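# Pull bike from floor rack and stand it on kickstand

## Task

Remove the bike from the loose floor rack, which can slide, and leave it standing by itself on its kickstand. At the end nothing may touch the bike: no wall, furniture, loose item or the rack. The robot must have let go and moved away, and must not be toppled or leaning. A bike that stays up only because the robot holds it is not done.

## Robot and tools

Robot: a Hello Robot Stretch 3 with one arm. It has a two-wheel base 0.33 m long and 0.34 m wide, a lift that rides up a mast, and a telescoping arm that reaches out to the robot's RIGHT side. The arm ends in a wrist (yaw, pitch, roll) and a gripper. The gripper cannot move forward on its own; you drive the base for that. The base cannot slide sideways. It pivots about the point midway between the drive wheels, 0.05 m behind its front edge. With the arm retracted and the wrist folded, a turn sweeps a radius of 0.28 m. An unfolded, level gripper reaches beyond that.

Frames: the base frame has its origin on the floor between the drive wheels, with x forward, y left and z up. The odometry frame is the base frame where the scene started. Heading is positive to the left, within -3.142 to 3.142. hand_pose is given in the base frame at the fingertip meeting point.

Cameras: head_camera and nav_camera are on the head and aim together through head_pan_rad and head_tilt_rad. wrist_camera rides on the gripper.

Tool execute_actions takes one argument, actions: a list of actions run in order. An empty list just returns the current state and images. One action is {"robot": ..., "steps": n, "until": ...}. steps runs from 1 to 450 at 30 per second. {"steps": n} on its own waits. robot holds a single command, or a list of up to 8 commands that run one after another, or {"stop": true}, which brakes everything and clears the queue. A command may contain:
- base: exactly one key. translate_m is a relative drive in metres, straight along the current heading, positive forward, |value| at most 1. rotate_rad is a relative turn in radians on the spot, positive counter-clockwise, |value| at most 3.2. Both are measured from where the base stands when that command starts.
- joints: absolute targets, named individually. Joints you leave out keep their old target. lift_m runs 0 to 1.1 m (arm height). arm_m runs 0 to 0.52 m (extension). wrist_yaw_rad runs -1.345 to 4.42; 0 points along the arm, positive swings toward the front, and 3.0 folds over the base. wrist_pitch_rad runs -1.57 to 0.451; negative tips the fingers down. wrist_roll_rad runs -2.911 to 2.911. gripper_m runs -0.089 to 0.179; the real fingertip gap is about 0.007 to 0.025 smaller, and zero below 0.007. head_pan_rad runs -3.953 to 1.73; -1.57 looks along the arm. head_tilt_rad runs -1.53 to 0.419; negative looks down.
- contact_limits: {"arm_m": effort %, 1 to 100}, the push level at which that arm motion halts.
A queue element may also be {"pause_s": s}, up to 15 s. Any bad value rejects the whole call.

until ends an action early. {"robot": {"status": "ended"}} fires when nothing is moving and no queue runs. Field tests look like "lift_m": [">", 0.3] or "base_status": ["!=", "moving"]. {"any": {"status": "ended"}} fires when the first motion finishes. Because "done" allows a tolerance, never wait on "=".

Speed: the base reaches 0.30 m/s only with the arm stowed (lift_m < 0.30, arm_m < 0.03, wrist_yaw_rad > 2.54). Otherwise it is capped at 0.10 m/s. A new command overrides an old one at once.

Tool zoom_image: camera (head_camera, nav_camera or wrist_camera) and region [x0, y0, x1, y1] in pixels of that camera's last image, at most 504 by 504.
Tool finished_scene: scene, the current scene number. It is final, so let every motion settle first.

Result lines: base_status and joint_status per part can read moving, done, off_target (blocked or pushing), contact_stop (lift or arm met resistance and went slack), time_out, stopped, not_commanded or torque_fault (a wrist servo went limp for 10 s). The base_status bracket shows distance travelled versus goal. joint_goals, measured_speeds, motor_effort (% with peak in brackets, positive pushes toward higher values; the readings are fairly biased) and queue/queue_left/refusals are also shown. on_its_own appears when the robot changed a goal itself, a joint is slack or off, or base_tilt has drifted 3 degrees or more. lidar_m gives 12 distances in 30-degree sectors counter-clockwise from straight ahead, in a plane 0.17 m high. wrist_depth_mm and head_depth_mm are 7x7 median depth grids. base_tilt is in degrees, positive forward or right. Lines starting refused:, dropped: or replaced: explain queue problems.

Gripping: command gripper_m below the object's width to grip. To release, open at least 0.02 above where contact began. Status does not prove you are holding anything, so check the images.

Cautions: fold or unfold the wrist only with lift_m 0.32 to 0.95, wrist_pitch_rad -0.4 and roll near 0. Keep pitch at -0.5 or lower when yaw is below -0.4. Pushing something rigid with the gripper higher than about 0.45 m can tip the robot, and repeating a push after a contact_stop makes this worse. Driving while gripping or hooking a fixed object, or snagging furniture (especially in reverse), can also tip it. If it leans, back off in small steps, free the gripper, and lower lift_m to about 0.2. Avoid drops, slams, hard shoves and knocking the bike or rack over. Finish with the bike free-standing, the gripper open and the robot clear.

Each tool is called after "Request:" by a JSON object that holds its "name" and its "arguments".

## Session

Request:
{"name": "execute_actions", "arguments": {"actions": []}}

Scene clock: 0.00 s.
robot.base_odometry: x=+0.000 y=+0.000 heading=+0.000 (m, m, rad; robot's odometry frame)
robot.turned_by_wheels: +0.000 (rad since the last result)
robot.turned_by_imu: +0.000 (rad since the last result)
robot.base_tilt: forward=-2.4 right=-1.4 (deg)
robot.lidar_m: 2.09 2.60 1.78 2.84 1.82 1.66 1.49 0.96 0.87 0.88 1.08 2.07
robot.head_depth_mm: 1943 1955 1957 1961 1953 1965 1956 / 1949 2041 2038 2039 2026 2040 2045 / 1981 2159 2155 2139 2139 2153 2116 / 1974 2250 2270 2240 2247 2265 2207 / 1989 2348 2353 2358 2366 2351 2182 / 2003 2475 2485 2478 2470 2484 2177 / 2037 2593 2618 2609 2626 2626 2156
robot.base_status: not_commanded
robot.joint_positions: lift_m=+0.590 arm_m=+0.001 wrist_yaw_rad=+3.126 wrist_pitch_rad=-0.378 wrist_roll_rad=-0.011 gripper_m=+0.037 head_pan_rad=-0.015 head_tilt_rad=+0.005
robot.joint_goals: lift_m=+0.590 arm_m=+0.001 wrist_yaw_rad=+3.126 wrist_pitch_rad=-0.378 wrist_roll_rad=-0.011 gripper_m=+0.037 head_pan_rad=-0.015 head_tilt_rad=+0.005
robot.joint_status: lift_m=not_commanded arm_m=not_commanded wrist_yaw_rad=not_commanded wrist_pitch_rad=not_commanded wrist_roll_rad=not_commanded gripper_m=not_commanded head_pan_rad=not_commanded head_tilt_rad=not_commanded
robot.measured_speeds: translate_m=+0.000 rotate_rad=+0.000 lift_m=+0.000 arm_m=+0.000 wrist_yaw_rad=+0.000 wrist_pitch_rad=+0.000 wrist_roll_rad=+0.000 head_pan_rad=+0.000 head_tilt_rad=+0.000
robot: refusals=0 queue=idle queue_left=0
robot.motor_effort: left_wheel=+1 right_wheel=+0 lift_m=+30 arm_m=+0 wrist_yaw_rad=+0 wrist_pitch_rad=+4 wrist_roll_rad=+0 gripper_m=+0 head_pan_rad=-1 head_tilt_rad=+1 (%)
robot.hand_pose: x=-0.0177 y=+0.0834 z=+0.6112 quat_wxyz=(+0.138, +0.691, +0.129, +0.698) (m; robot's base frame)
robot.wrist_depth_mm: - - - - - - - / - - - - - - - / - - - - - - - / - - - - - - - / - - - - - - - / 916 907 936 934 958 928 920 / 778 796 769 777 761 777 777
pictures: head_camera (sideways: a quarter turn clockwise sets it upright), nav_camera (sideways: a quarter turn counterclockwise sets it upright), wrist_camera
Images, in order (width x height): head_camera 896x504, nav_camera 672x504, wrist_camera 644x364.

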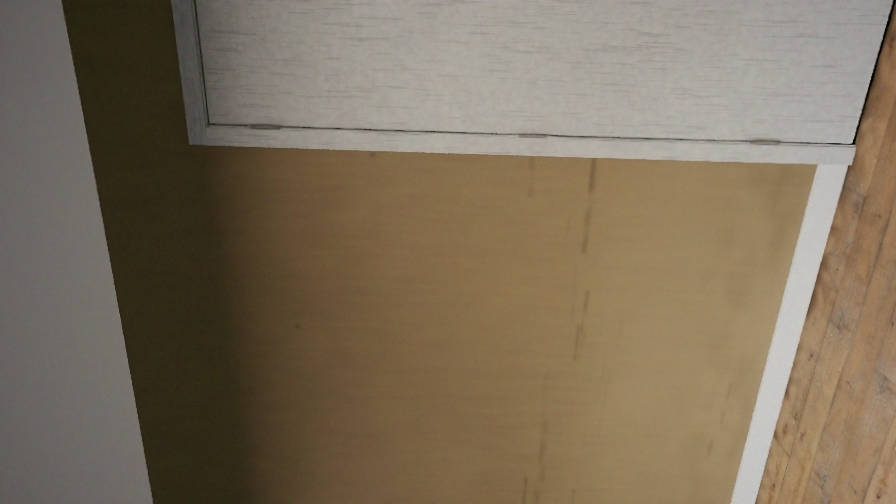

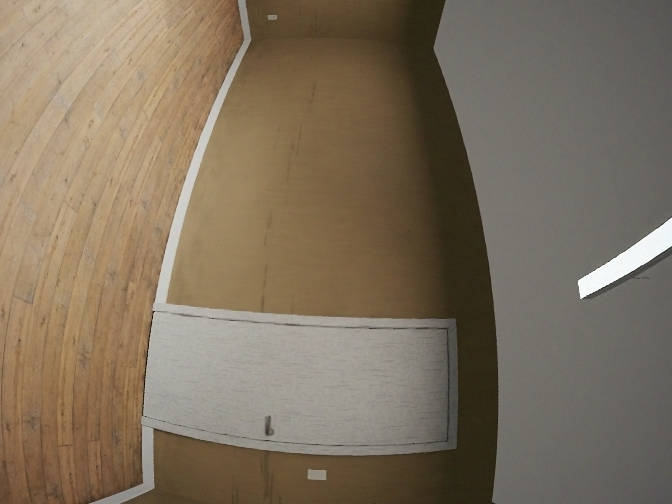

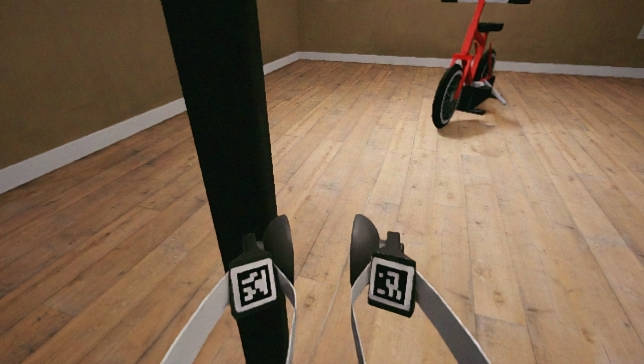

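Request:
{"name": "execute_actions", "arguments": {"actions": [{"robot":{"joints":{"head_tilt_rad":-0.55,"head_pan_rad":1.1,"lift_m":0.27,"wrist_yaw_rad":3.0,"wrist_pitch_rad":-0.4}},"steps":450,"until":{"robot":{"status":"ended"}}}]}}

Scene clock: 3.73 s.
robot.base_odometry: x=+0.000 y=+0.000 heading=+0.000 (m, m, rad; robot's odometry frame)
robot.turned_by_wheels: +0.000 (rad since the last result)
robot.turned_by_imu: +0.000 (rad since the last result)
robot.base_tilt: forward=-2.5 right=-1.3 (deg)
robot.lidar_m: 2.09 2.60 1.78 2.83 1.82 1.66 1.49 0.96 0.87 0.88 1.08 2.07
robot.head_depth_mm: 3488 3839 3623 2465 1871 1505 1266 / 3418 3785 3614 2453 1867 1499 1263 / 3400 3714 3400 2461 1870 1503 1262 / 3384 3732 3019 2231 1862 1500 1261 / 3395 3776 3571 2437 1875 1499 1256 / 3342 3699 3579 2435 1856 1493 1260 / 3379 3655 3531 2429 1848 1490 1254
robot.base_status: not_commanded
robot.joint_positions: lift_m=+0.270 arm_m=+0.001 wrist_yaw_rad=+3.002 wrist_pitch_rad=-0.412 wrist_roll_rad=-0.011 gripper_m=+0.037 head_pan_rad=+1.093 head_tilt_rad=-0.543
robot.joint_goals: lift_m=+0.270 arm_m=+0.001 wrist_yaw_rad=+3.000 wrist_pitch_rad=-0.400 wrist_roll_rad=-0.011 gripper_m=+0.037 head_pan_rad=+1.100 head_tilt_rad=-0.550
robot.joint_status: lift_m=done arm_m=not_commanded wrist_yaw_rad=done wrist_pitch_rad=done wrist_roll_rad=not_commanded gripper_m=not_commanded head_pan_rad=done head_tilt_rad=done
robot.measured_speeds: translate_m=+0.000 rotate_rad=+0.000 lift_m=+0.000 arm_m=+0.000 wrist_yaw_rad=+0.000 wrist_pitch_rad=+0.000 wrist_roll_rad=+0.000 head_pan_rad=+0.000 head_tilt_rad=+0.000
robot: refusals=0 queue=done queue_left=0
robot.motor_effort: left_wheel=+1(0) right_wheel=+0(0) lift_m=+27(29) arm_m=+0(0) wrist_yaw_rad=-1(4) wrist_pitch_rad=+4(4) wrist_roll_rad=+0(0) gripper_m=+0(0) head_pan_rad=+5(54) head_tilt_rad=-3(25) (%)
robot.hand_pose: x=+0.0101 y=+0.0771 z=+0.2842 quat_wxyz=(+0.192, +0.696, +0.097, +0.685) (m; robot's base frame)
robot.wrist_depth_mm: - - - - - - - / - - - - - - - / - - - 991 991 - - / 739 750 743 758 761 760 747 / 595 596 - 597 619 595 591 / 500 497 - 509 509 496 494 / 434 - - - 416 422 422
pictures: head_camera (sideways: a quarter turn clockwise sets it upright), nav_camera (sideways: a quarter turn counterclockwise sets it upright), wrist_camera
Images, in order (width x height): head_camera 896x504, nav_camera 672x504, wrist_camera 644x364.

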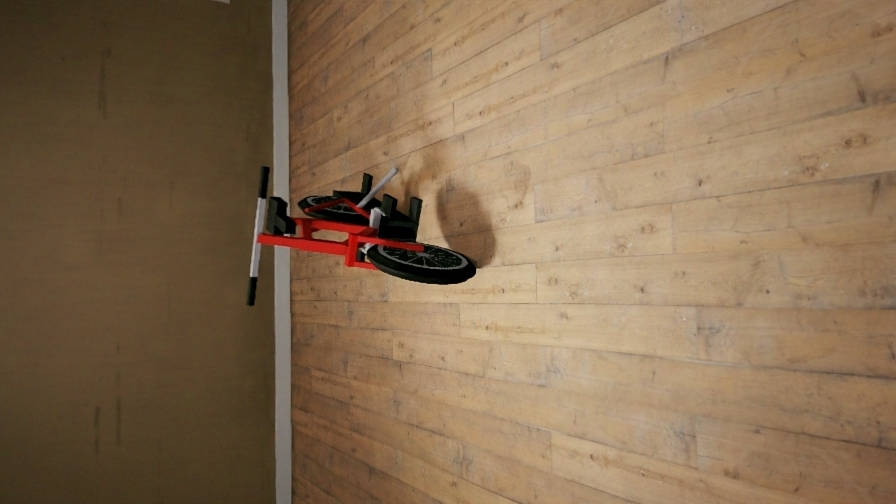

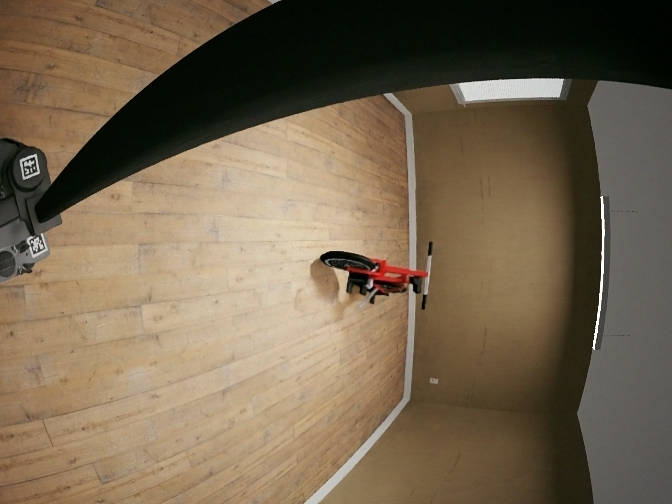

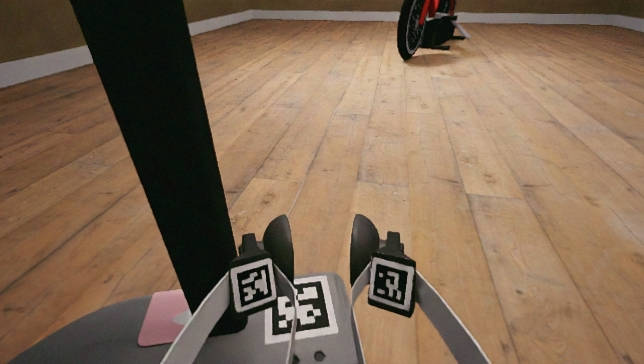

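Request:
{"name": "execute_actions", "arguments": {"actions": [{"robot":[{"base":{"rotate_rad":0.75}},{"base":{"translate_m":1}},{"base":{"translate_m":1}},{"base":{"translate_m":0.42}},{"base":{"rotate_rad":-3.08},"joints":{"head_pan_rad":-1.57,"head_tilt_rad":-1}},{"joints":{"lift_m":0.34}},{"joints":{"wrist_yaw_rad":0,"gripper_m":0.065}}],"steps":450,"until":{"robot":{"status":"ended"}}},{"steps":400,"until":{"robot":{"status":"ended"}}}]}}

Scene clock: 25.67 s.
robot.base_odometry: x=+1.771 y=+1.649 heading=-2.330 (m, m, rad; robot's odometry frame)
robot.turned_by_wheels: -2.330 (rad since the last result)
robot.turned_by_imu: -2.331 (rad since the last result)
robot.base_tilt: forward=-2.4 right=-1.2 (deg)
robot.lidar_m: 3.03 2.43 1.26 1.03 1.03 1.13 1.75 1.73 0.84 0.72 0.88 3.00
robot.head_depth_mm: 2406 2021 1734 1444 1351 1213 1103 / 2416 2021 1753 1386 1350 1228 - / 2441 2033 1215 1405 1351 1241 - / 2420 2022 1123 1426 1352 1215 - / 2394 2030 1683 1465 1352 1216 1106 / 2434 1991 1276 1467 1355 1211 1105 / 2396 2033 1241 1465 1351 1214 1110
robot.base_status: done (rotate_rad -3.0799 of -3.0800)
robot.joint_positions: lift_m=+0.340 arm_m=+0.001 wrist_yaw_rad=+0.002 wrist_pitch_rad=-0.412 wrist_roll_rad=-0.011 gripper_m=+0.065 head_pan_rad=-1.563 head_tilt_rad=-0.988
robot.joint_goals: lift_m=+0.340 arm_m=+0.001 wrist_yaw_rad=+0.000 wrist_pitch_rad=-0.400 wrist_roll_rad=-0.011 gripper_m=+0.065 head_pan_rad=-1.570 head_tilt_rad=-1.000
robot.joint_status: lift_m=done arm_m=not_commanded wrist_yaw_rad=done wrist_pitch_rad=done wrist_roll_rad=not_commanded gripper_m=done head_pan_rad=done head_tilt_rad=done
robot.measured_speeds: translate_m=+0.000 rotate_rad=+0.000 lift_m=+0.000 arm_m=+0.000 wrist_yaw_rad=+0.000 wrist_pitch_rad=+0.000 wrist_roll_rad=+0.000 head_pan_rad=+0.000 head_tilt_rad=+0.000
robot: refusals=0 queue=done queue_left=0
robot.motor_effort: left_wheel=+4(14) right_wheel=-3(10) lift_m=+33(35) arm_m=-1(0) wrist_yaw_rad=-2(2) wrist_pitch_rad=+4(4) wrist_roll_rad=+0(0) gripper_m=+0(79) head_pan_rad=-4(51) head_tilt_rad=-4(20) (%)
robot.hand_pose: x=-0.0210 y=-0.3710 z=+0.3538 quat_wxyz=(+0.696, +0.147, -0.688, -0.143) (m; robot's base frame)
robot.wrist_depth_mm: 514 - - - - - - / 548 581 - - 552 - - / 598 632 624 612 605 - - / 673 655 678 647 652 802 868 / 702 704 695 697 699 699 705 / 580 584 577 582 565 578 584 / 487 494 499 498 498 502 495
pictures: head_camera (sideways: a quarter turn clockwise sets it upright), nav_camera (sideways: a quarter turn counterclockwise sets it upright), wrist_camera
Images, in order (width x height): head_camera 896x504, nav_camera 672x504, wrist_camera 644x364.

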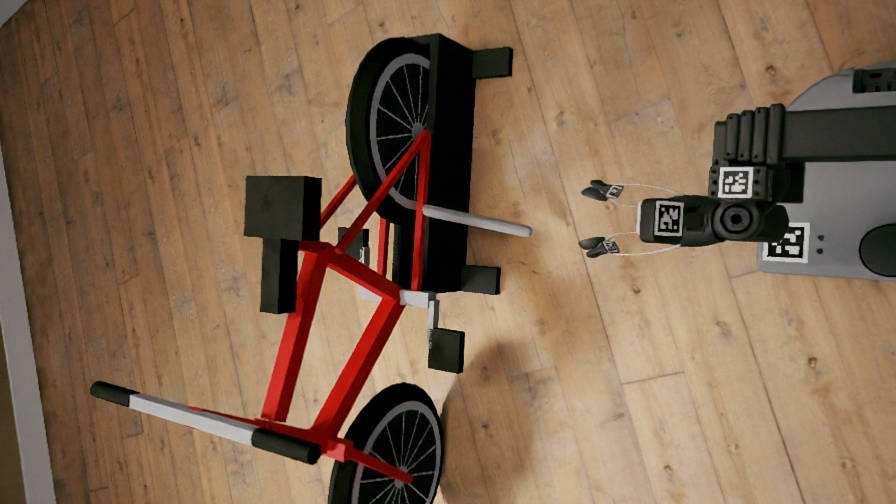

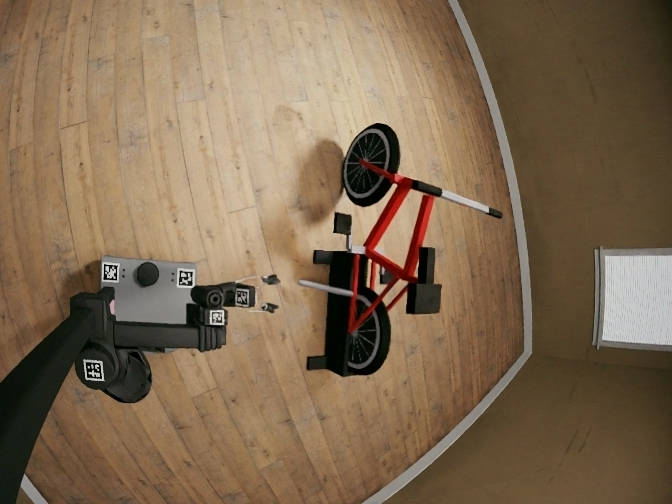

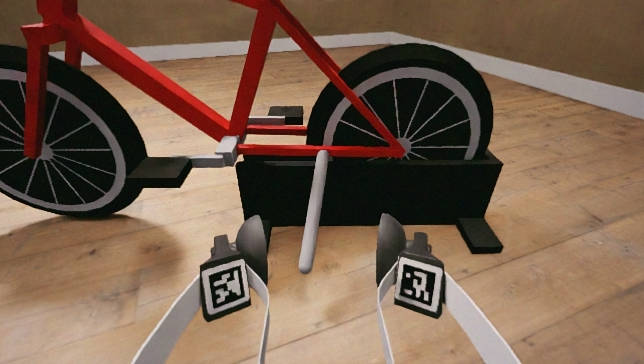

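Request:
{"name": "execute_actions", "arguments": {"actions": [{"robot":[{"base":{"rotate_rad":-0.06}},{"base":{"translate_m":0.12},"joints":{"wrist_pitch_rad":0,"wrist_roll_rad":0.25,"lift_m":0.275,"arm_m":0.28}}],"steps":450,"until":{"robot":{"status":"ended"}}}]}}

Scene clock: 29.80 s.
robot.base_odometry: x=+1.683 y=+1.567 heading=-2.390 (m, m, rad; robot's odometry frame)
robot.turned_by_wheels: -0.060 (rad since the last result)
robot.turned_by_imu: -0.060 (rad since the last result)
robot.base_tilt: forward=-2.4 right=-1.2 (deg)
robot.lidar_m: 2.94 2.90 1.39 1.09 1.08 1.16 1.73 1.85 0.84 0.73 0.84 2.88
robot.head_depth_mm: 2438 2017 1733 1399 1348 1214 1104 / 2413 2027 1706 1406 1346 1209 - / 2411 2032 1057 1348 1300 1214 - / 2443 2034 1258 1441 1343 1211 - / 2434 2027 1669 1466 1351 1214 1106 / 2432 1979 1185 1433 1354 1216 1107 / 2363 2041 1737 1451 1349 1215 1112
robot.base_status: done (translate_m +0.1200 of +0.1200)
robot.joint_positions: lift_m=+0.275 arm_m=+0.280 wrist_yaw_rad=+0.001 wrist_pitch_rad=-0.022 wrist_roll_rad=+0.245 gripper_m=+0.065 head_pan_rad=-1.563 head_tilt_rad=-0.988
robot.joint_goals: lift_m=+0.275 arm_m=+0.280 wrist_yaw_rad=+0.000 wrist_pitch_rad=+0.000 wrist_roll_rad=+0.250 gripper_m=+0.065 head_pan_rad=-1.570 head_tilt_rad=-1.000
robot.joint_status: lift_m=done arm_m=done wrist_yaw_rad=done wrist_pitch_rad=done wrist_roll_rad=done gripper_m=done head_pan_rad=done head_tilt_rad=done
robot.measured_speeds: translate_m=+0.000 rotate_rad=+0.000 lift_m=+0.000 arm_m=+0.000 wrist_yaw_rad=+0.000 wrist_pitch_rad=+0.000 wrist_roll_rad=+0.000 head_pan_rad=+0.000 head_tilt_rad=+0.000
robot: refusals=0 queue=done queue_left=0
robot.motor_effort: left_wheel=+3(9) right_wheel=-4(8) lift_m=+27(33) arm_m=+5(5) wrist_yaw_rad=-1(1) wrist_pitch_rad=+8(9) wrist_roll_rad=+2(4) gripper_m=+0(0) head_pan_rad=-5(5) head_tilt_rad=-4(4) (%)
robot.hand_pose: x=-0.0212 y=-0.6803 z=+0.3840 quat_wxyz=(+0.616, +0.008, -0.788, -0.009) (m; robot's base frame)
robot.wrist_depth_mm: - - 261 239 - - - / - - - - - - - / 268 274 282 - - - 312 / - - - 296 - 305 311 / - - - - 322 311 322 / 293 - - 443 586 321 331 / 906 304 326 394 330 319 323
pictures: head_camera (sideways: a quarter turn clockwise sets it upright), nav_camera (sideways: a quarter turn counterclockwise sets it upright), wrist_camera
Images, in order (width x height): head_camera 896x504, nav_camera 672x504, wrist_camera 644x364.

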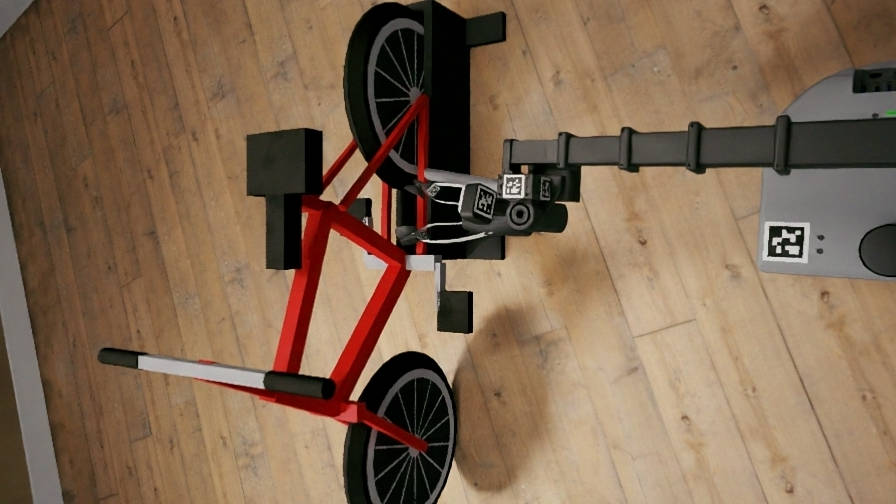

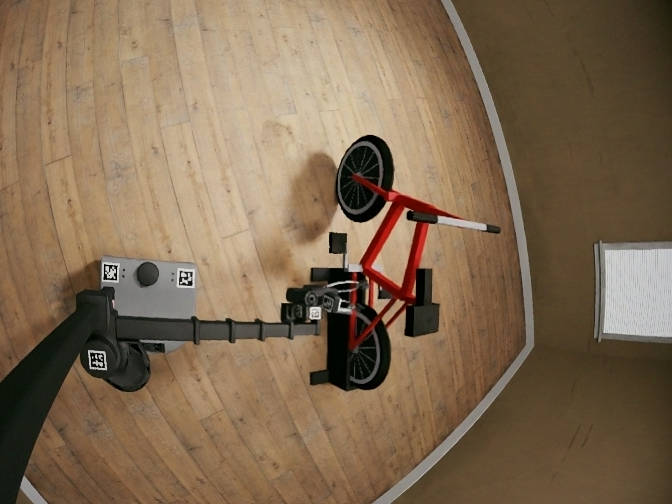

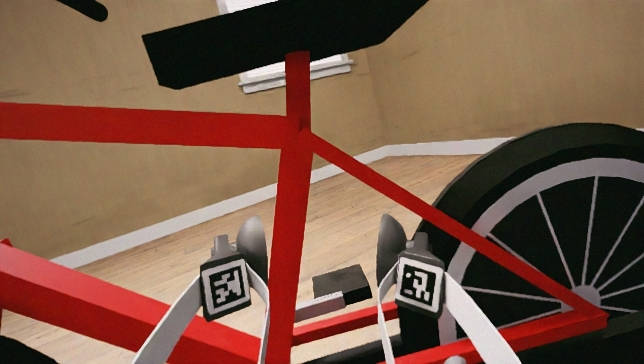

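Request:
{"name": "execute_actions", "arguments": {"actions": [{"robot":[{"base":{"translate_m":0.028}},{"joints":{"arm_m":0.425}}],"steps":450,"until":{"robot":{"status":"ended"}}}]}}

Scene clock: 33.73 s.
robot.base_odometry: x=+1.663 y=+1.548 heading=-2.390 (m, m, rad; robot's odometry frame)
robot.turned_by_wheels: +0.000 (rad since the last result)
robot.turned_by_imu: +0.000 (rad since the last result)
robot.base_tilt: forward=-2.3 right=-1.4 (deg)
robot.lidar_m: 2.91 2.87 1.40 1.10 1.09 1.17 1.74 1.87 0.84 0.74 0.82 2.87
robot.head_depth_mm: 2406 2009 1728 1395 1348 1216 1103 / 2428 2019 1661 1399 1345 1218 - / 2407 2021 1112 1445 1353 1213 - / 2422 2031 1627 1444 1348 1216 - / 2452 1990 1645 1467 1348 1214 1107 / 2422 2030 1217 1444 1354 1216 1105 / 2385 2034 1754 1447 1347 1214 1107
robot.base_status: done (translate_m +0.0280 of +0.0280)
robot.joint_positions: lift_m=+0.275 arm_m=+0.425 wrist_yaw_rad=+0.001 wrist_pitch_rad=-0.022 wrist_roll_rad=+0.245 gripper_m=+0.065 head_pan_rad=-1.563 head_tilt_rad=-0.988
robot.joint_goals: lift_m=+0.275 arm_m=+0.425 wrist_yaw_rad=+0.000 wrist_pitch_rad=+0.000 wrist_roll_rad=+0.250 gripper_m=+0.065 head_pan_rad=-1.570 head_tilt_rad=-1.000
robot.joint_status: lift_m=done arm_m=done wrist_yaw_rad=done wrist_pitch_rad=done wrist_roll_rad=done gripper_m=done head_pan_rad=done head_tilt_rad=done
robot.measured_speeds: translate_m=+0.000 rotate_rad=+0.000 lift_m=+0.000 arm_m=+0.000 wrist_yaw_rad=+0.000 wrist_pitch_rad=+0.000 wrist_roll_rad=+0.000 head_pan_rad=+0.000 head_tilt_rad=+0.000
robot: refusals=0 queue=done queue_left=0
robot.motor_effort: left_wheel=+3(9) right_wheel=-3(6) lift_m=+27(27) arm_m=+5(6) wrist_yaw_rad=-1(1) wrist_pitch_rad=+7(8) wrist_roll_rad=+2(2) gripper_m=+0(0) head_pan_rad=-4(4) head_tilt_rad=-5(4) (%)
robot.hand_pose: x=-0.0212 y=-0.8252 z=+0.3840 quat_wxyz=(+0.616, +0.008, -0.788, -0.009) (m; robot's base frame)
robot.wrist_depth_mm: - 146 - 137 - - - / - - - 140 - - - / 131 133 136 139 - - - / - - - 145 119 - - / - - - 150 - 118 174 / - - - 154 768 685 126 / - 931 769 161 541 191 169
pictures: head_camera (sideways: a quarter turn clockwise sets it upright), nav_camera (sideways: a quarter turn counterclockwise sets it upright), wrist_camera
Images, in order (width x height): head_camera 896x504, nav_camera 672x504, wrist_camera 644x364.

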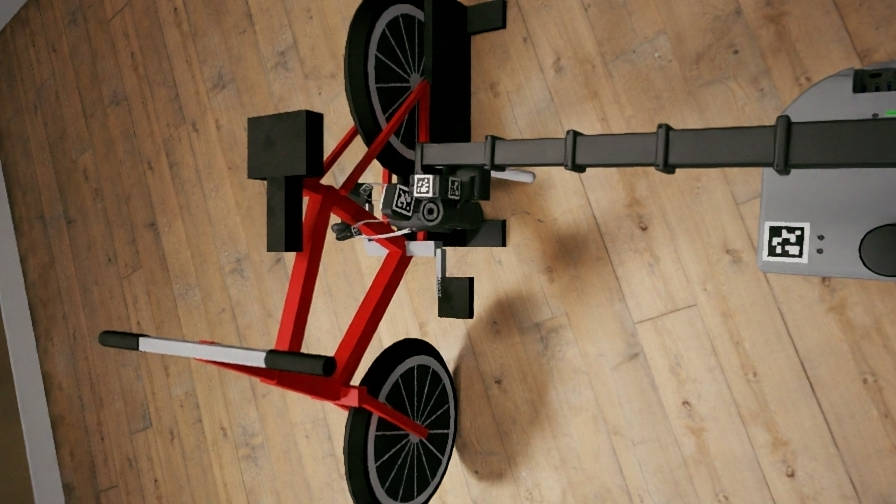

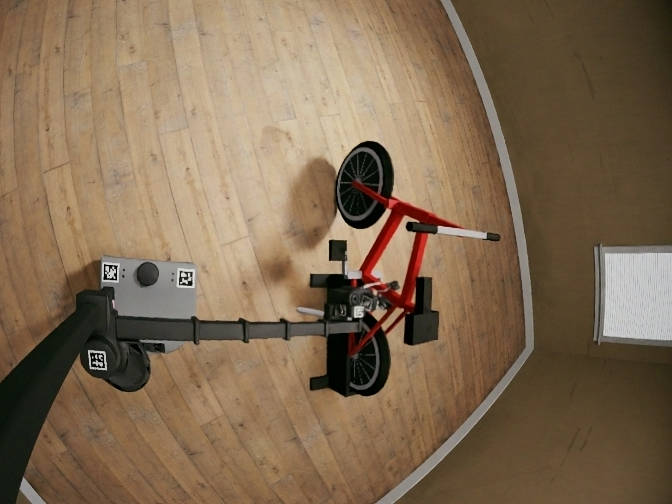

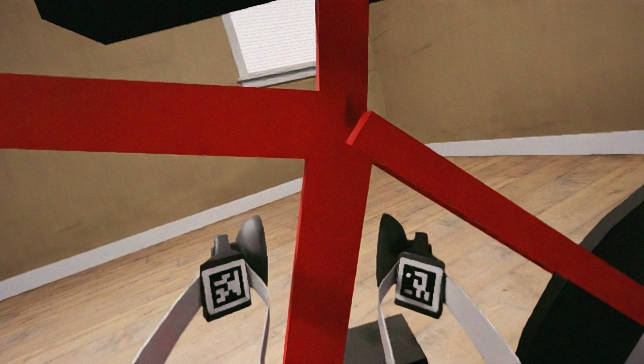

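Request:
{"name": "execute_actions", "arguments": {"actions": [{"robot":[{"joints":{"gripper_m":-0.03,"head_pan_rad":-1.75}},{"base":{"translate_m":0.3}}],"steps":300,"until":{"robot":{"status":"ended"}}}]}}

Scene clock: 39.80 s.
robot.base_odometry: x=+1.443 y=+1.344 heading=-2.390 (m, m, rad; robot's odometry frame)
robot.turned_by_wheels: -0.001 (rad since the last result)
robot.turned_by_imu: -0.002 (rad since the last result)
robot.base_tilt: forward=-2.3 right=-1.3 (deg)
robot.lidar_m: 2.65 2.61 1.56 1.22 1.21 1.30 1.93 2.14 0.83 0.73 0.81 2.75
robot.head_depth_mm: 2426 2021 1734 1463 1346 1211 1113 / 2419 2026 1736 1452 1343 1206 - / 2444 2022 1272 1440 1355 1216 - / 2436 2036 1149 1437 1352 1214 - / 2428 2030 1632 1372 1350 1215 1105 / 2407 2030 1668 1466 1350 1215 1109 / 2330 1986 1129 1290 1359 1216 1106
robot.base_status: done (translate_m +0.3000 of +0.3000)
robot.joint_positions: lift_m=+0.275 arm_m=+0.425 wrist_yaw_rad=-0.074 wrist_pitch_rad=-0.021 wrist_roll_rad=+0.274 gripper_m=-0.029 head_pan_rad=-1.743 head_tilt_rad=-0.988
robot.joint_goals: lift_m=+0.275 arm_m=+0.425 wrist_yaw_rad=-0.062 wrist_pitch_rad=+0.000 wrist_roll_rad=+0.250 gripper_m=-0.030 head_pan_rad=-1.750 head_tilt_rad=-1.000
robot.joint_status: lift_m=done arm_m=done wrist_yaw_rad=done wrist_pitch_rad=done wrist_roll_rad=done gripper_m=done head_pan_rad=done head_tilt_rad=done
robot.measured_speeds: translate_m=+0.000 rotate_rad=+0.000 lift_m=+0.000 arm_m=+0.000 wrist_yaw_rad=+0.000 wrist_pitch_rad=+0.000 wrist_roll_rad=+0.000 head_pan_rad=+0.000 head_tilt_rad=+0.000
robot: refusals=0 queue=done queue_left=0
robot.on_its_own: wrist_yaw_rad is held at -0.062, not at your +0.000, by its stall guard, which is not easing now
robot.motor_effort: left_wheel=-7(30) right_wheel=+13(56) lift_m=+28(28) arm_m=+1(5) wrist_yaw_rad=+10(64) wrist_pitch_rad=+7(10) wrist_roll_rad=-10(10) gripper_m=-21(95) head_pan_rad=-4(25) head_tilt_rad=-4(4) (%)
robot.hand_pose: x=-0.0403 y=-0.8249 z=+0.3843 quat_wxyz=(+0.603, -0.023, -0.797, -0.031) (m; robot's base frame)
robot.wrist_depth_mm: - 141 - 149 - - - / - - - 143 - - - / 125 128 134 140 112 - - / - - - 146 208 - 996 / - - - 149 - 225 175 / - - - 152 769 664 171 / - 931 773 156 532 207 176
pictures: head_camera (sideways: a quarter turn clockwise sets it upright), nav_camera (sideways: a quarter turn counterclockwise sets it upright), wrist_camera
Images, in order (width x height): head_camera 896x504, nav_camera 672x504, wrist_camera 644x364.

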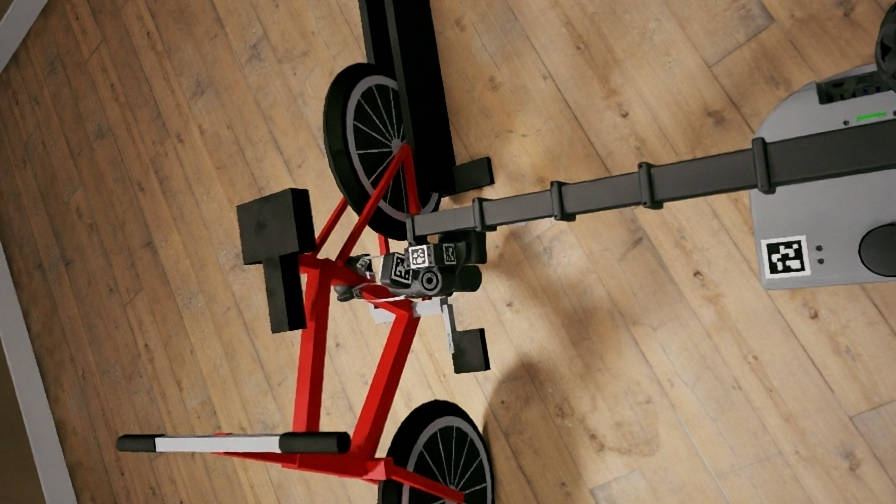

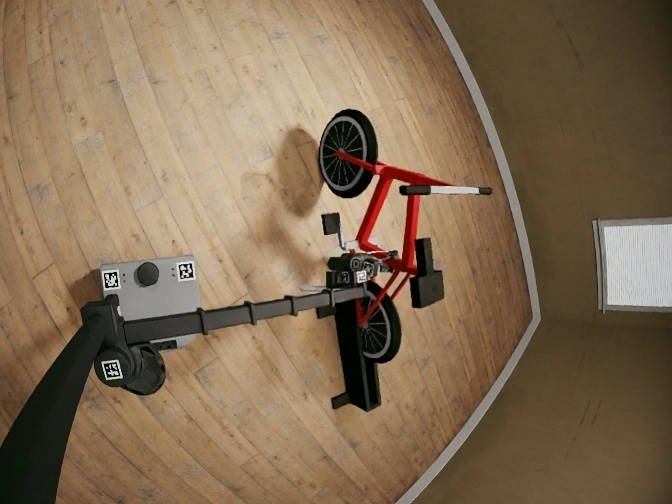

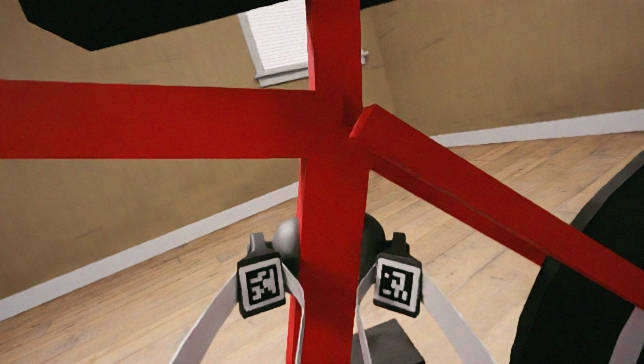

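Request:
{"name": "execute_actions", "arguments": {"actions": [{"robot":{"base":{"translate_m":0.4},"joints":{"arm_m":0.405}},"steps":300,"until":{"robot":{"status":"ended"}}}]}}

Scene clock: 45.10 s.
robot.base_odometry: x=+1.151 y=+1.070 heading=-2.390 (m, m, rad; robot's odometry frame)
robot.turned_by_wheels: +0.001 (rad since the last result)
robot.turned_by_imu: -0.001 (rad since the last result)
robot.base_tilt: forward=-2.4 right=-1.2 (deg)
robot.lidar_m: 2.28 2.25 1.73 1.39 1.37 1.47 2.19 2.50 0.81 0.69 0.78 2.56
robot.head_depth_mm: 2420 2006 1734 1489 1350 1213 1115 / 2436 2027 1733 1463 1346 1219 - / 2445 2028 1692 1424 1362 1217 - / 2442 2011 1115 1442 1349 1215 - / 2381 2031 1665 1439 1341 1216 1105 / 2296 2020 1680 1454 1351 1213 1107 / 2240 1975 1108 1251 1348 1218 1102
robot.base_status: done (translate_m +0.4000 of +0.4000)
robot.joint_positions: lift_m=+0.275 arm_m=+0.405 wrist_yaw_rad=-0.060 wrist_pitch_rad=-0.026 wrist_roll_rad=+0.275 gripper_m=-0.029 head_pan_rad=-1.743 head_tilt_rad=-0.988
robot.joint_goals: lift_m=+0.275 arm_m=+0.405 wrist_yaw_rad=-0.062 wrist_pitch_rad=+0.000 wrist_roll_rad=+0.250 gripper_m=-0.030 head_pan_rad=-1.750 head_tilt_rad=-1.000
robot.joint_status: lift_m=done arm_m=done wrist_yaw_rad=done wrist_pitch_rad=done wrist_roll_rad=done gripper_m=done head_pan_rad=done head_tilt_rad=done
robot.measured_speeds: translate_m=+0.000 rotate_rad=+0.000 lift_m=+0.000 arm_m=+0.000 wrist_yaw_rad=+0.000 wrist_pitch_rad=+0.000 wrist_roll_rad=+0.000 head_pan_rad=+0.000 head_tilt_rad=+0.000
robot: refusals=0 queue=done queue_left=0
robot.on_its_own: wrist_yaw_rad is held at -0.062, not at your +0.000, by its stall guard, which is not easing now
robot.motor_effort: left_wheel=+3(23) right_wheel=-4(46) lift_m=+28(27) arm_m=-3(10) wrist_yaw_rad=-2(55) wrist_pitch_rad=+9(10) wrist_roll_rad=-10(10) gripper_m=-19(26) head_pan_rad=-5(4) head_tilt_rad=-5(4) (%)
robot.hand_pose: x=-0.0368 y=-0.8053 z=+0.3831 quat_wxyz=(+0.603, -0.016, -0.797, -0.029) (m; robot's base frame)
robot.wrist_depth_mm: - 141 169 149 - - - / - - - 151 - - - / 131 135 141 145 - - - / - - - 151 208 - 933 / - - - 151 - 221 175 / - - - 154 758 654 170 / - 946 775 157 579 511 172
pictures: head_camera (sideways: a quarter turn clockwise sets it upright), nav_camera (sideways: a quarter turn counterclockwise sets it upright), wrist_camera
Images, in order (width x height): head_camera 896x504, nav_camera 672x504, wrist_camera 644x364.

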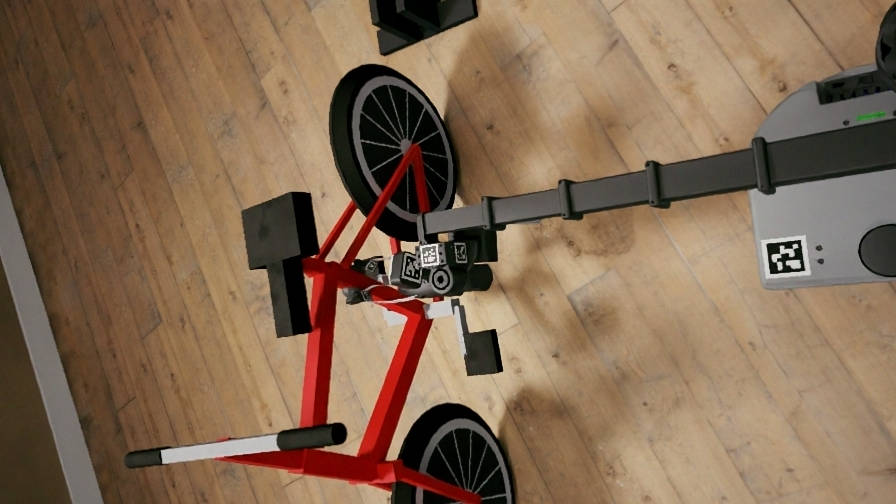

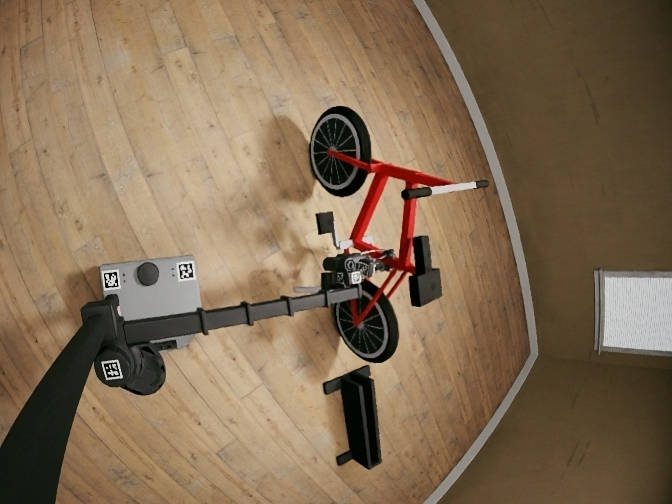

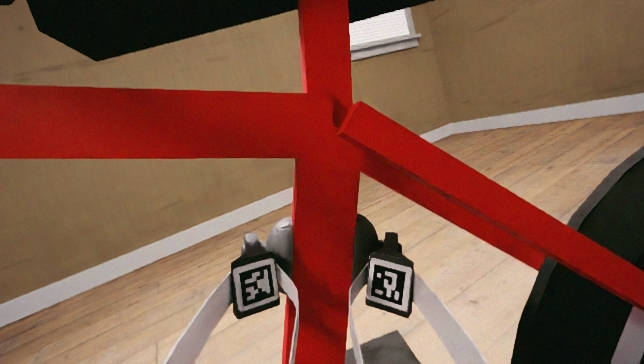

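Out, leaning away ~3-4 cm. Lean toward me.

Request:
{"name": "execute_actions", "arguments": {"actions": [{"robot":[{"joints":{"arm_m":0.35},"contact_limits":{"arm_m":16}},{"joints":{"arm_m":0.305,"lift_m":0.268},"contact_limits":{"arm_m":16}}],"steps":200,"until":{"robot":{"status":"ended"}}},{"steps":10}]}}

Scene clock: 48.23 s.
robot.base_odometry: x=+1.151 y=+1.070 heading=-2.390 (m, m, rad; robot's odometry frame)
robot.turned_by_wheels: +0.000 (rad since the last result)
robot.turned_by_imu: +0.000 (rad since the last result)
robot.base_tilt: forward=-2.4 right=-1.2 (deg)
robot.lidar_m: 2.28 2.25 1.74 1.39 1.37 1.47 2.19 2.50 0.76 0.57 0.58 2.56
robot.head_depth_mm: 2422 2026 1734 1477 1347 1209 1113 / 2425 2028 1746 1431 1355 1216 - / 2419 2039 1704 1306 1352 1227 - / 2429 2035 1696 1265 1332 1216 - / 2383 2033 1728 1260 1350 1215 1106 / 2312 2030 1738 1181 1354 1218 1106 / 2234 1997 1710 1143 1355 1220 1112
robot.base_status: done (translate_m +0.4000 of +0.4000)
robot.joint_positions: lift_m=+0.268 arm_m=+0.305 wrist_yaw_rad=-0.065 wrist_pitch_rad=-0.030 wrist_roll_rad=+0.282 gripper_m=-0.029 head_pan_rad=-1.743 head_tilt_rad=-0.988
robot.joint_goals: lift_m=+0.268 arm_m=+0.305 wrist_yaw_rad=-0.062 wrist_pitch_rad=+0.000 wrist_roll_rad=+0.250 gripper_m=-0.030 head_pan_rad=-1.750 head_tilt_rad=-1.000
robot.joint_status: lift_m=done arm_m=done wrist_yaw_rad=done wrist_pitch_rad=done wrist_roll_rad=done gripper_m=done head_pan_rad=done head_tilt_rad=done
robot.measured_speeds: translate_m=+0.000 rotate_rad=+0.000 lift_m=+0.000 arm_m=+0.000 wrist_yaw_rad=+0.000 wrist_pitch_rad=+0.000 wrist_roll_rad=+0.000 head_pan_rad=+0.000 head_tilt_rad=+0.000
robot: refusals=0 queue=done queue_left=0
robot.on_its_own: wrist_yaw_rad is held at -0.062, not at your +0.000, by its stall guard, which is not easing now
robot.motor_effort: left_wheel=+0(3) right_wheel=+2(3) lift_m=+27(28) arm_m=+5(9) wrist_yaw_rad=+2(3) wrist_pitch_rad=+10(11) wrist_roll_rad=-13(13) gripper_m=-20(20) head_pan_rad=-4(4) head_tilt_rad=-4(4) (%)
robot.contact_limits: arm_m 16 (drawing in: default 26, maximum 42; extending or still: default 36, maximum 59)
robot.hand_pose: x=-0.0382 y=-0.7044 z=+0.3750 quat_wxyz=(+0.600, -0.017, -0.799, -0.032) (m; robot's base frame)
robot.wrist_depth_mm: - - - 123 - - - / - - - 128 - - - / 108 112 120 128 - - - / - - - 138 108 - 193 / - - - 146 - 127 187 / - - - 156 750 208 160 / - 935 744 171 557 208 211
pictures: head_camera (sideways: a quarter turn clockwise sets it upright), nav_camera (sideways: a quarter turn counterclockwise sets it upright), wrist_camera
Images, in order (width x height): head_camera 896x504, nav_camera 672x504, wrist_camera 644x364.

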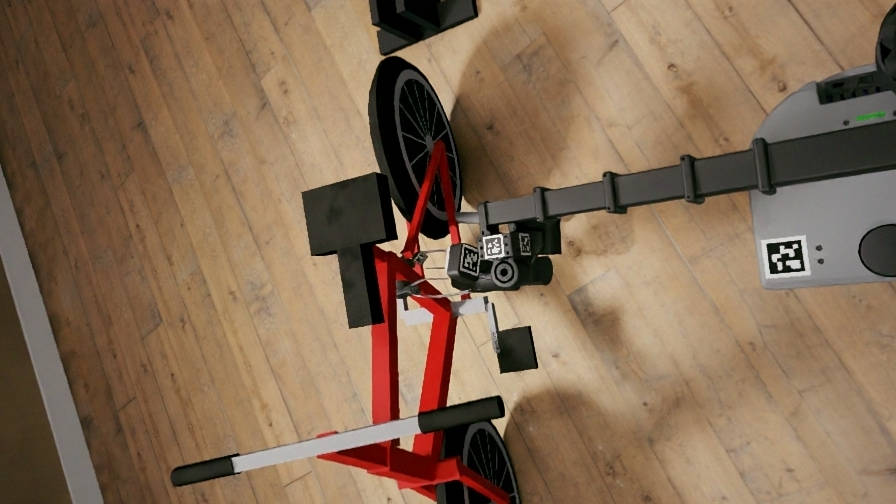

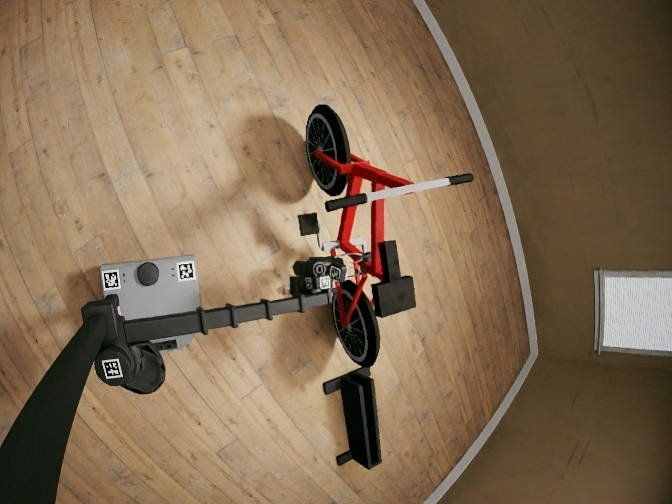

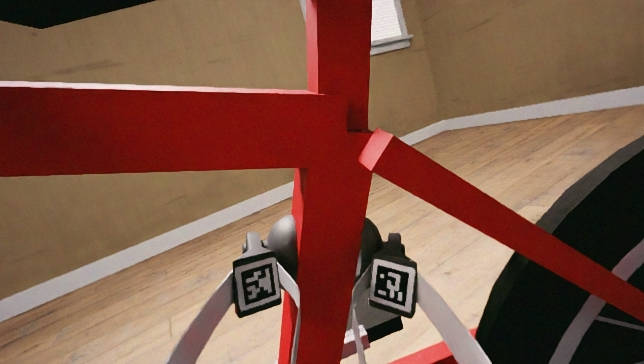

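Request:
{"name": "execute_actions", "arguments": {"actions": [{"robot":[{"joints":{"arm_m":0.285,"lift_m":0.263},"contact_limits":{"arm_m":14}}],"steps":200,"until":{"robot":{"status":"ended"}}},{"robot":[{"joints":{"gripper_m":0.06}},{"joints":{"arm_m":0.0}}],"steps":300,"until":{"robot":{"status":"ended"}}}]}}

Scene clock: 53.83 s.
robot.base_odometry: x=+1.151 y=+1.070 heading=-2.390 (m, m, rad; robot's odometry frame)
robot.turned_by_wheels: +0.000 (rad since the last result)
robot.turned_by_imu: +0.000 (rad since the last result)
robot.base_tilt: forward=-2.5 right=-1.3 (deg)
robot.lidar_m: 2.28 2.24 1.73 1.39 1.37 1.47 2.18 2.50 0.71 0.57 0.58 0.75
robot.head_depth_mm: 2423 2015 1727 1484 1347 1213 1113 / 2420 2027 1734 1444 1346 1213 - / 2449 2023 1735 1300 1349 1231 - / 2426 2047 1735 1294 1338 1213 - / 2369 2042 1738 1214 1331 1221 1107 / 2315 2032 1744 1436 1358 1219 1107 / 2240 2024 1696 1093 1349 1214 1104
robot.base_status: done (translate_m +0.4000 of +0.4000)
robot.joint_positions: lift_m=+0.263 arm_m=+0.001 wrist_yaw_rad=-0.063 wrist_pitch_rad=-0.023 wrist_roll_rad=+0.257 gripper_m=+0.060 head_pan_rad=-1.743 head_tilt_rad=-0.988
robot.joint_goals: lift_m=+0.263 arm_m=+0.000 wrist_yaw_rad=-0.062 wrist_pitch_rad=+0.000 wrist_roll_rad=+0.250 gripper_m=+0.060 head_pan_rad=-1.750 head_tilt_rad=-1.000
robot.joint_status: lift_m=done arm_m=done wrist_yaw_rad=done wrist_pitch_rad=done wrist_roll_rad=done gripper_m=done head_pan_rad=done head_tilt_rad=done
robot.measured_speeds: translate_m=+0.000 rotate_rad=+0.000 lift_m=+0.000 arm_m=+0.000 wrist_yaw_rad=+0.000 wrist_pitch_rad=+0.000 wrist_roll_rad=+0.000 head_pan_rad=+0.000 head_tilt_rad=+0.000
robot: refusals=0 queue=done queue_left=0
robot.on_its_own: wrist_yaw_rad is held at -0.062, not at your +0.000, by its stall guard, which is not easing now
robot.motor_effort: left_wheel=+1(1) right_wheel=-1(4) lift_m=+27(26) arm_m=-4(9) wrist_yaw_rad=+1(7) wrist_pitch_rad=+8(10) wrist_roll_rad=-3(14) gripper_m=+0(80) head_pan_rad=-4(4) head_tilt_rad=-5(4) (%)
robot.hand_pose: x=-0.0376 y=-0.4013 z=+0.3719 quat_wxyz=(+0.610, -0.018, -0.791, -0.029) (m; robot's base frame)
robot.wrist_depth_mm: - - - - - - - / - - 358 383 - - - / 332 357 392 - - 510 - / 368 - - - 474 508 695 / 373 436 - 618 498 557 701 / 390 469 - 490 - 602 587 / 387 499 767 636 578 530 490
pictures: head_camera (sideways: a quarter turn clockwise sets it upright), nav_camera (sideways: a quarter turn counterclockwise sets it upright), wrist_camera
Images, in order (width x height): head_camera 896x504, nav_camera 672x504, wrist_camera 644x364.

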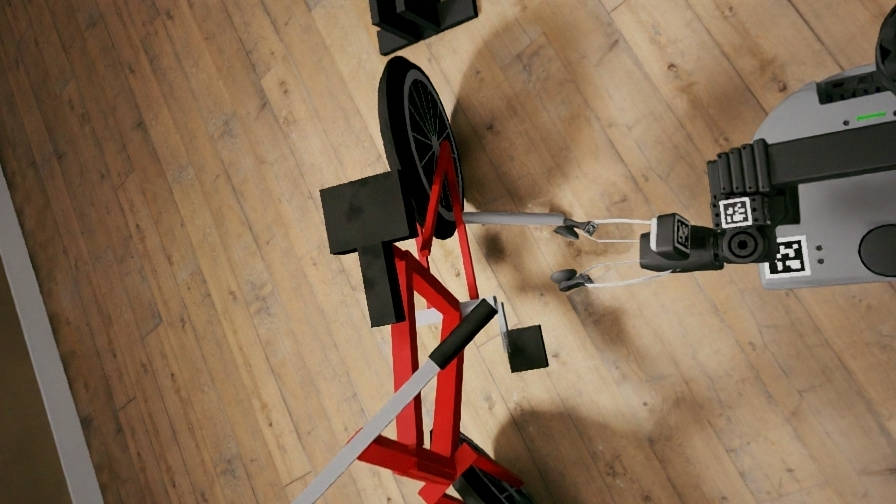

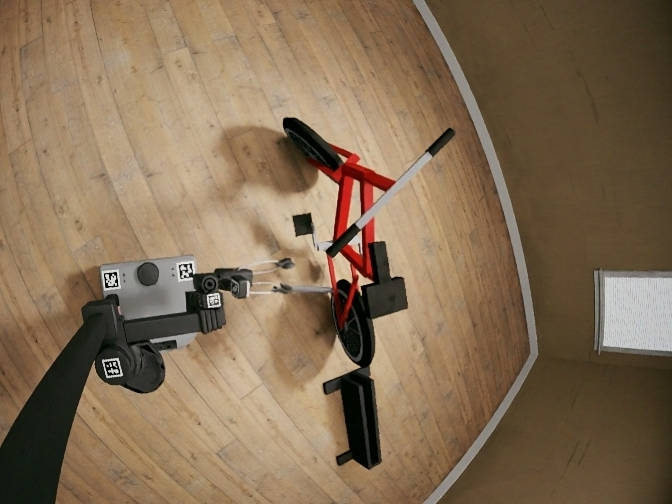

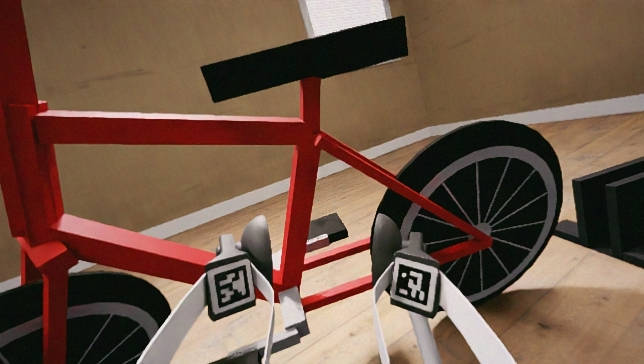

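Request:
{"name": "execute_actions", "arguments": {"actions": [{"robot":{"joints":{"wrist_pitch_rad":-1.2,"wrist_roll_rad":0},"base":{"translate_m":-0.5}},"steps":450,"until":{"robot":{"status":"ended"}}}]}}

Request:
{"name": "finished_scene", "arguments": {"scene": 2}}

Scene clock: 60.20 s.
robot.base_odometry: x=+1.516 y=+1.412 heading=-2.390 (m, m, rad; robot's odometry frame)
robot.turned_by_wheels: +0.000 (rad since the last result)
robot.turned_by_imu: -0.001 (rad since the last result)
robot.base_tilt: forward=-2.5 right=-1.4 (deg)
robot.lidar_m: 2.74 2.70 1.50 1.18 1.17 1.26 1.86 2.05 2.20 0.74 0.73 0.81
robot.head_depth_mm: 2369 2035 1739 1469 1352 1212 1111 / 2429 2036 1729 1463 1349 1214 - / 2418 2033 1738 1440 1348 1235 - / 2430 2027 1737 1466 1355 1246 - / 2429 2050 1743 1462 1354 1212 1107 / 2439 2029 1740 1321 1350 1207 1106 / 2368 2032 1748 1271 1335 1213 1106
robot.base_status: done (translate_m -0.5000 of -0.5000)
robot.joint_positions: lift_m=+0.263 arm_m=+0.001 wrist_yaw_rad=-0.063 wrist_pitch_rad=-1.199 wrist_roll_rad=+0.007 gripper_m=+0.060 head_pan_rad=-1.743 head_tilt_rad=-0.988
robot.joint_goals: lift_m=+0.263 arm_m=+0.000 wrist_yaw_rad=-0.062 wrist_pitch_rad=-1.200 wrist_roll_rad=+0.000 gripper_m=+0.060 head_pan_rad=-1.750 head_tilt_rad=-1.000
robot.joint_status: lift_m=done arm_m=done wrist_yaw_rad=done wrist_pitch_rad=done wrist_roll_rad=done gripper_m=done head_pan_rad=done head_tilt_rad=done
robot.measured_speeds: translate_m=+0.000 rotate_rad=+0.000 lift_m=+0.000 arm_m=+0.000 wrist_yaw_rad=+0.000 wrist_pitch_rad=+0.000 wrist_roll_rad=+0.000 head_pan_rad=+0.000 head_tilt_rad=+0.000
robot: refusals=0 queue=done queue_left=0
robot.on_its_own: wrist_yaw_rad is held at -0.062, not at your +0.000, by its stall guard, which is not easing now
robot.motor_effort: left_wheel=+3(4) right_wheel=-2(6) lift_m=+27(27) arm_m=-4(5) wrist_yaw_rad=+2(1) wrist_pitch_rad=-1(7) wrist_roll_rad=-3(5) gripper_m=+1(1) head_pan_rad=-5(5) head_tilt_rad=-5(4) (%)
robot.hand_pose: x=-0.0261 y=-0.2167 z=+0.1544 quat_wxyz=(+0.569, +0.379, -0.598, -0.419) (m; robot's base frame)
robot.wrist_depth_mm: 371 374 375 373 377 375 378 / 357 356 361 361 361 360 364 / 344 345 344 348 350 349 350 / 331 334 336 336 337 337 340 / 321 321 324 324 327 326 326 / 311 313 - 316 - 317 317 / 300 300 - - - - -
pictures: head_camera (sideways: a quarter turn clockwise sets it upright), nav_camera (sideways: a quarter turn counterclockwise sets it upright), wrist_camera
Images, in order (width x height): head_camera 896x504, nav_camera 672x504, wrist_camera 644x364.

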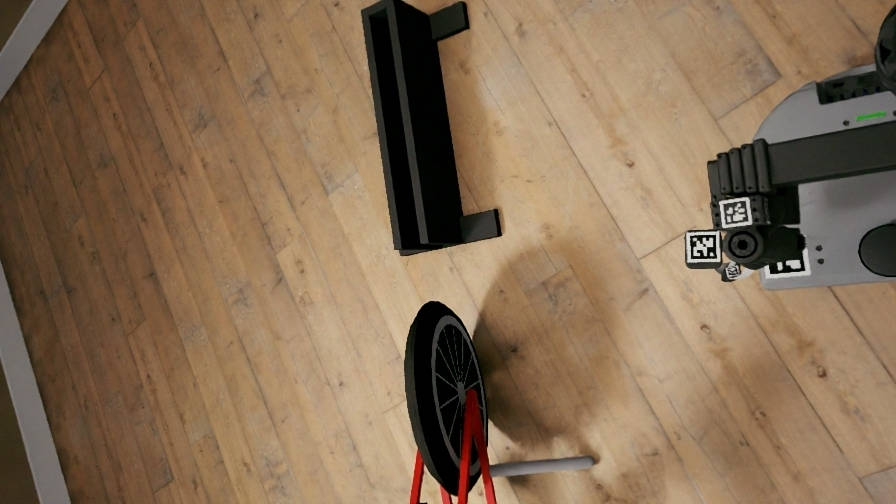

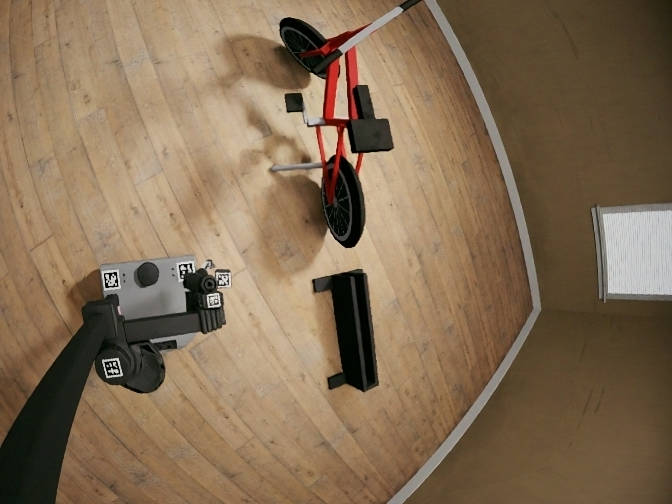

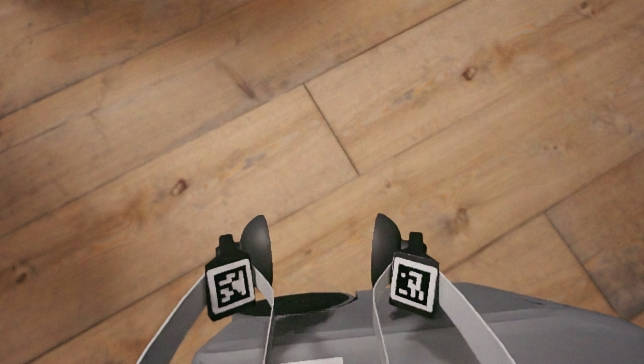

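The scene is finished: the task was done.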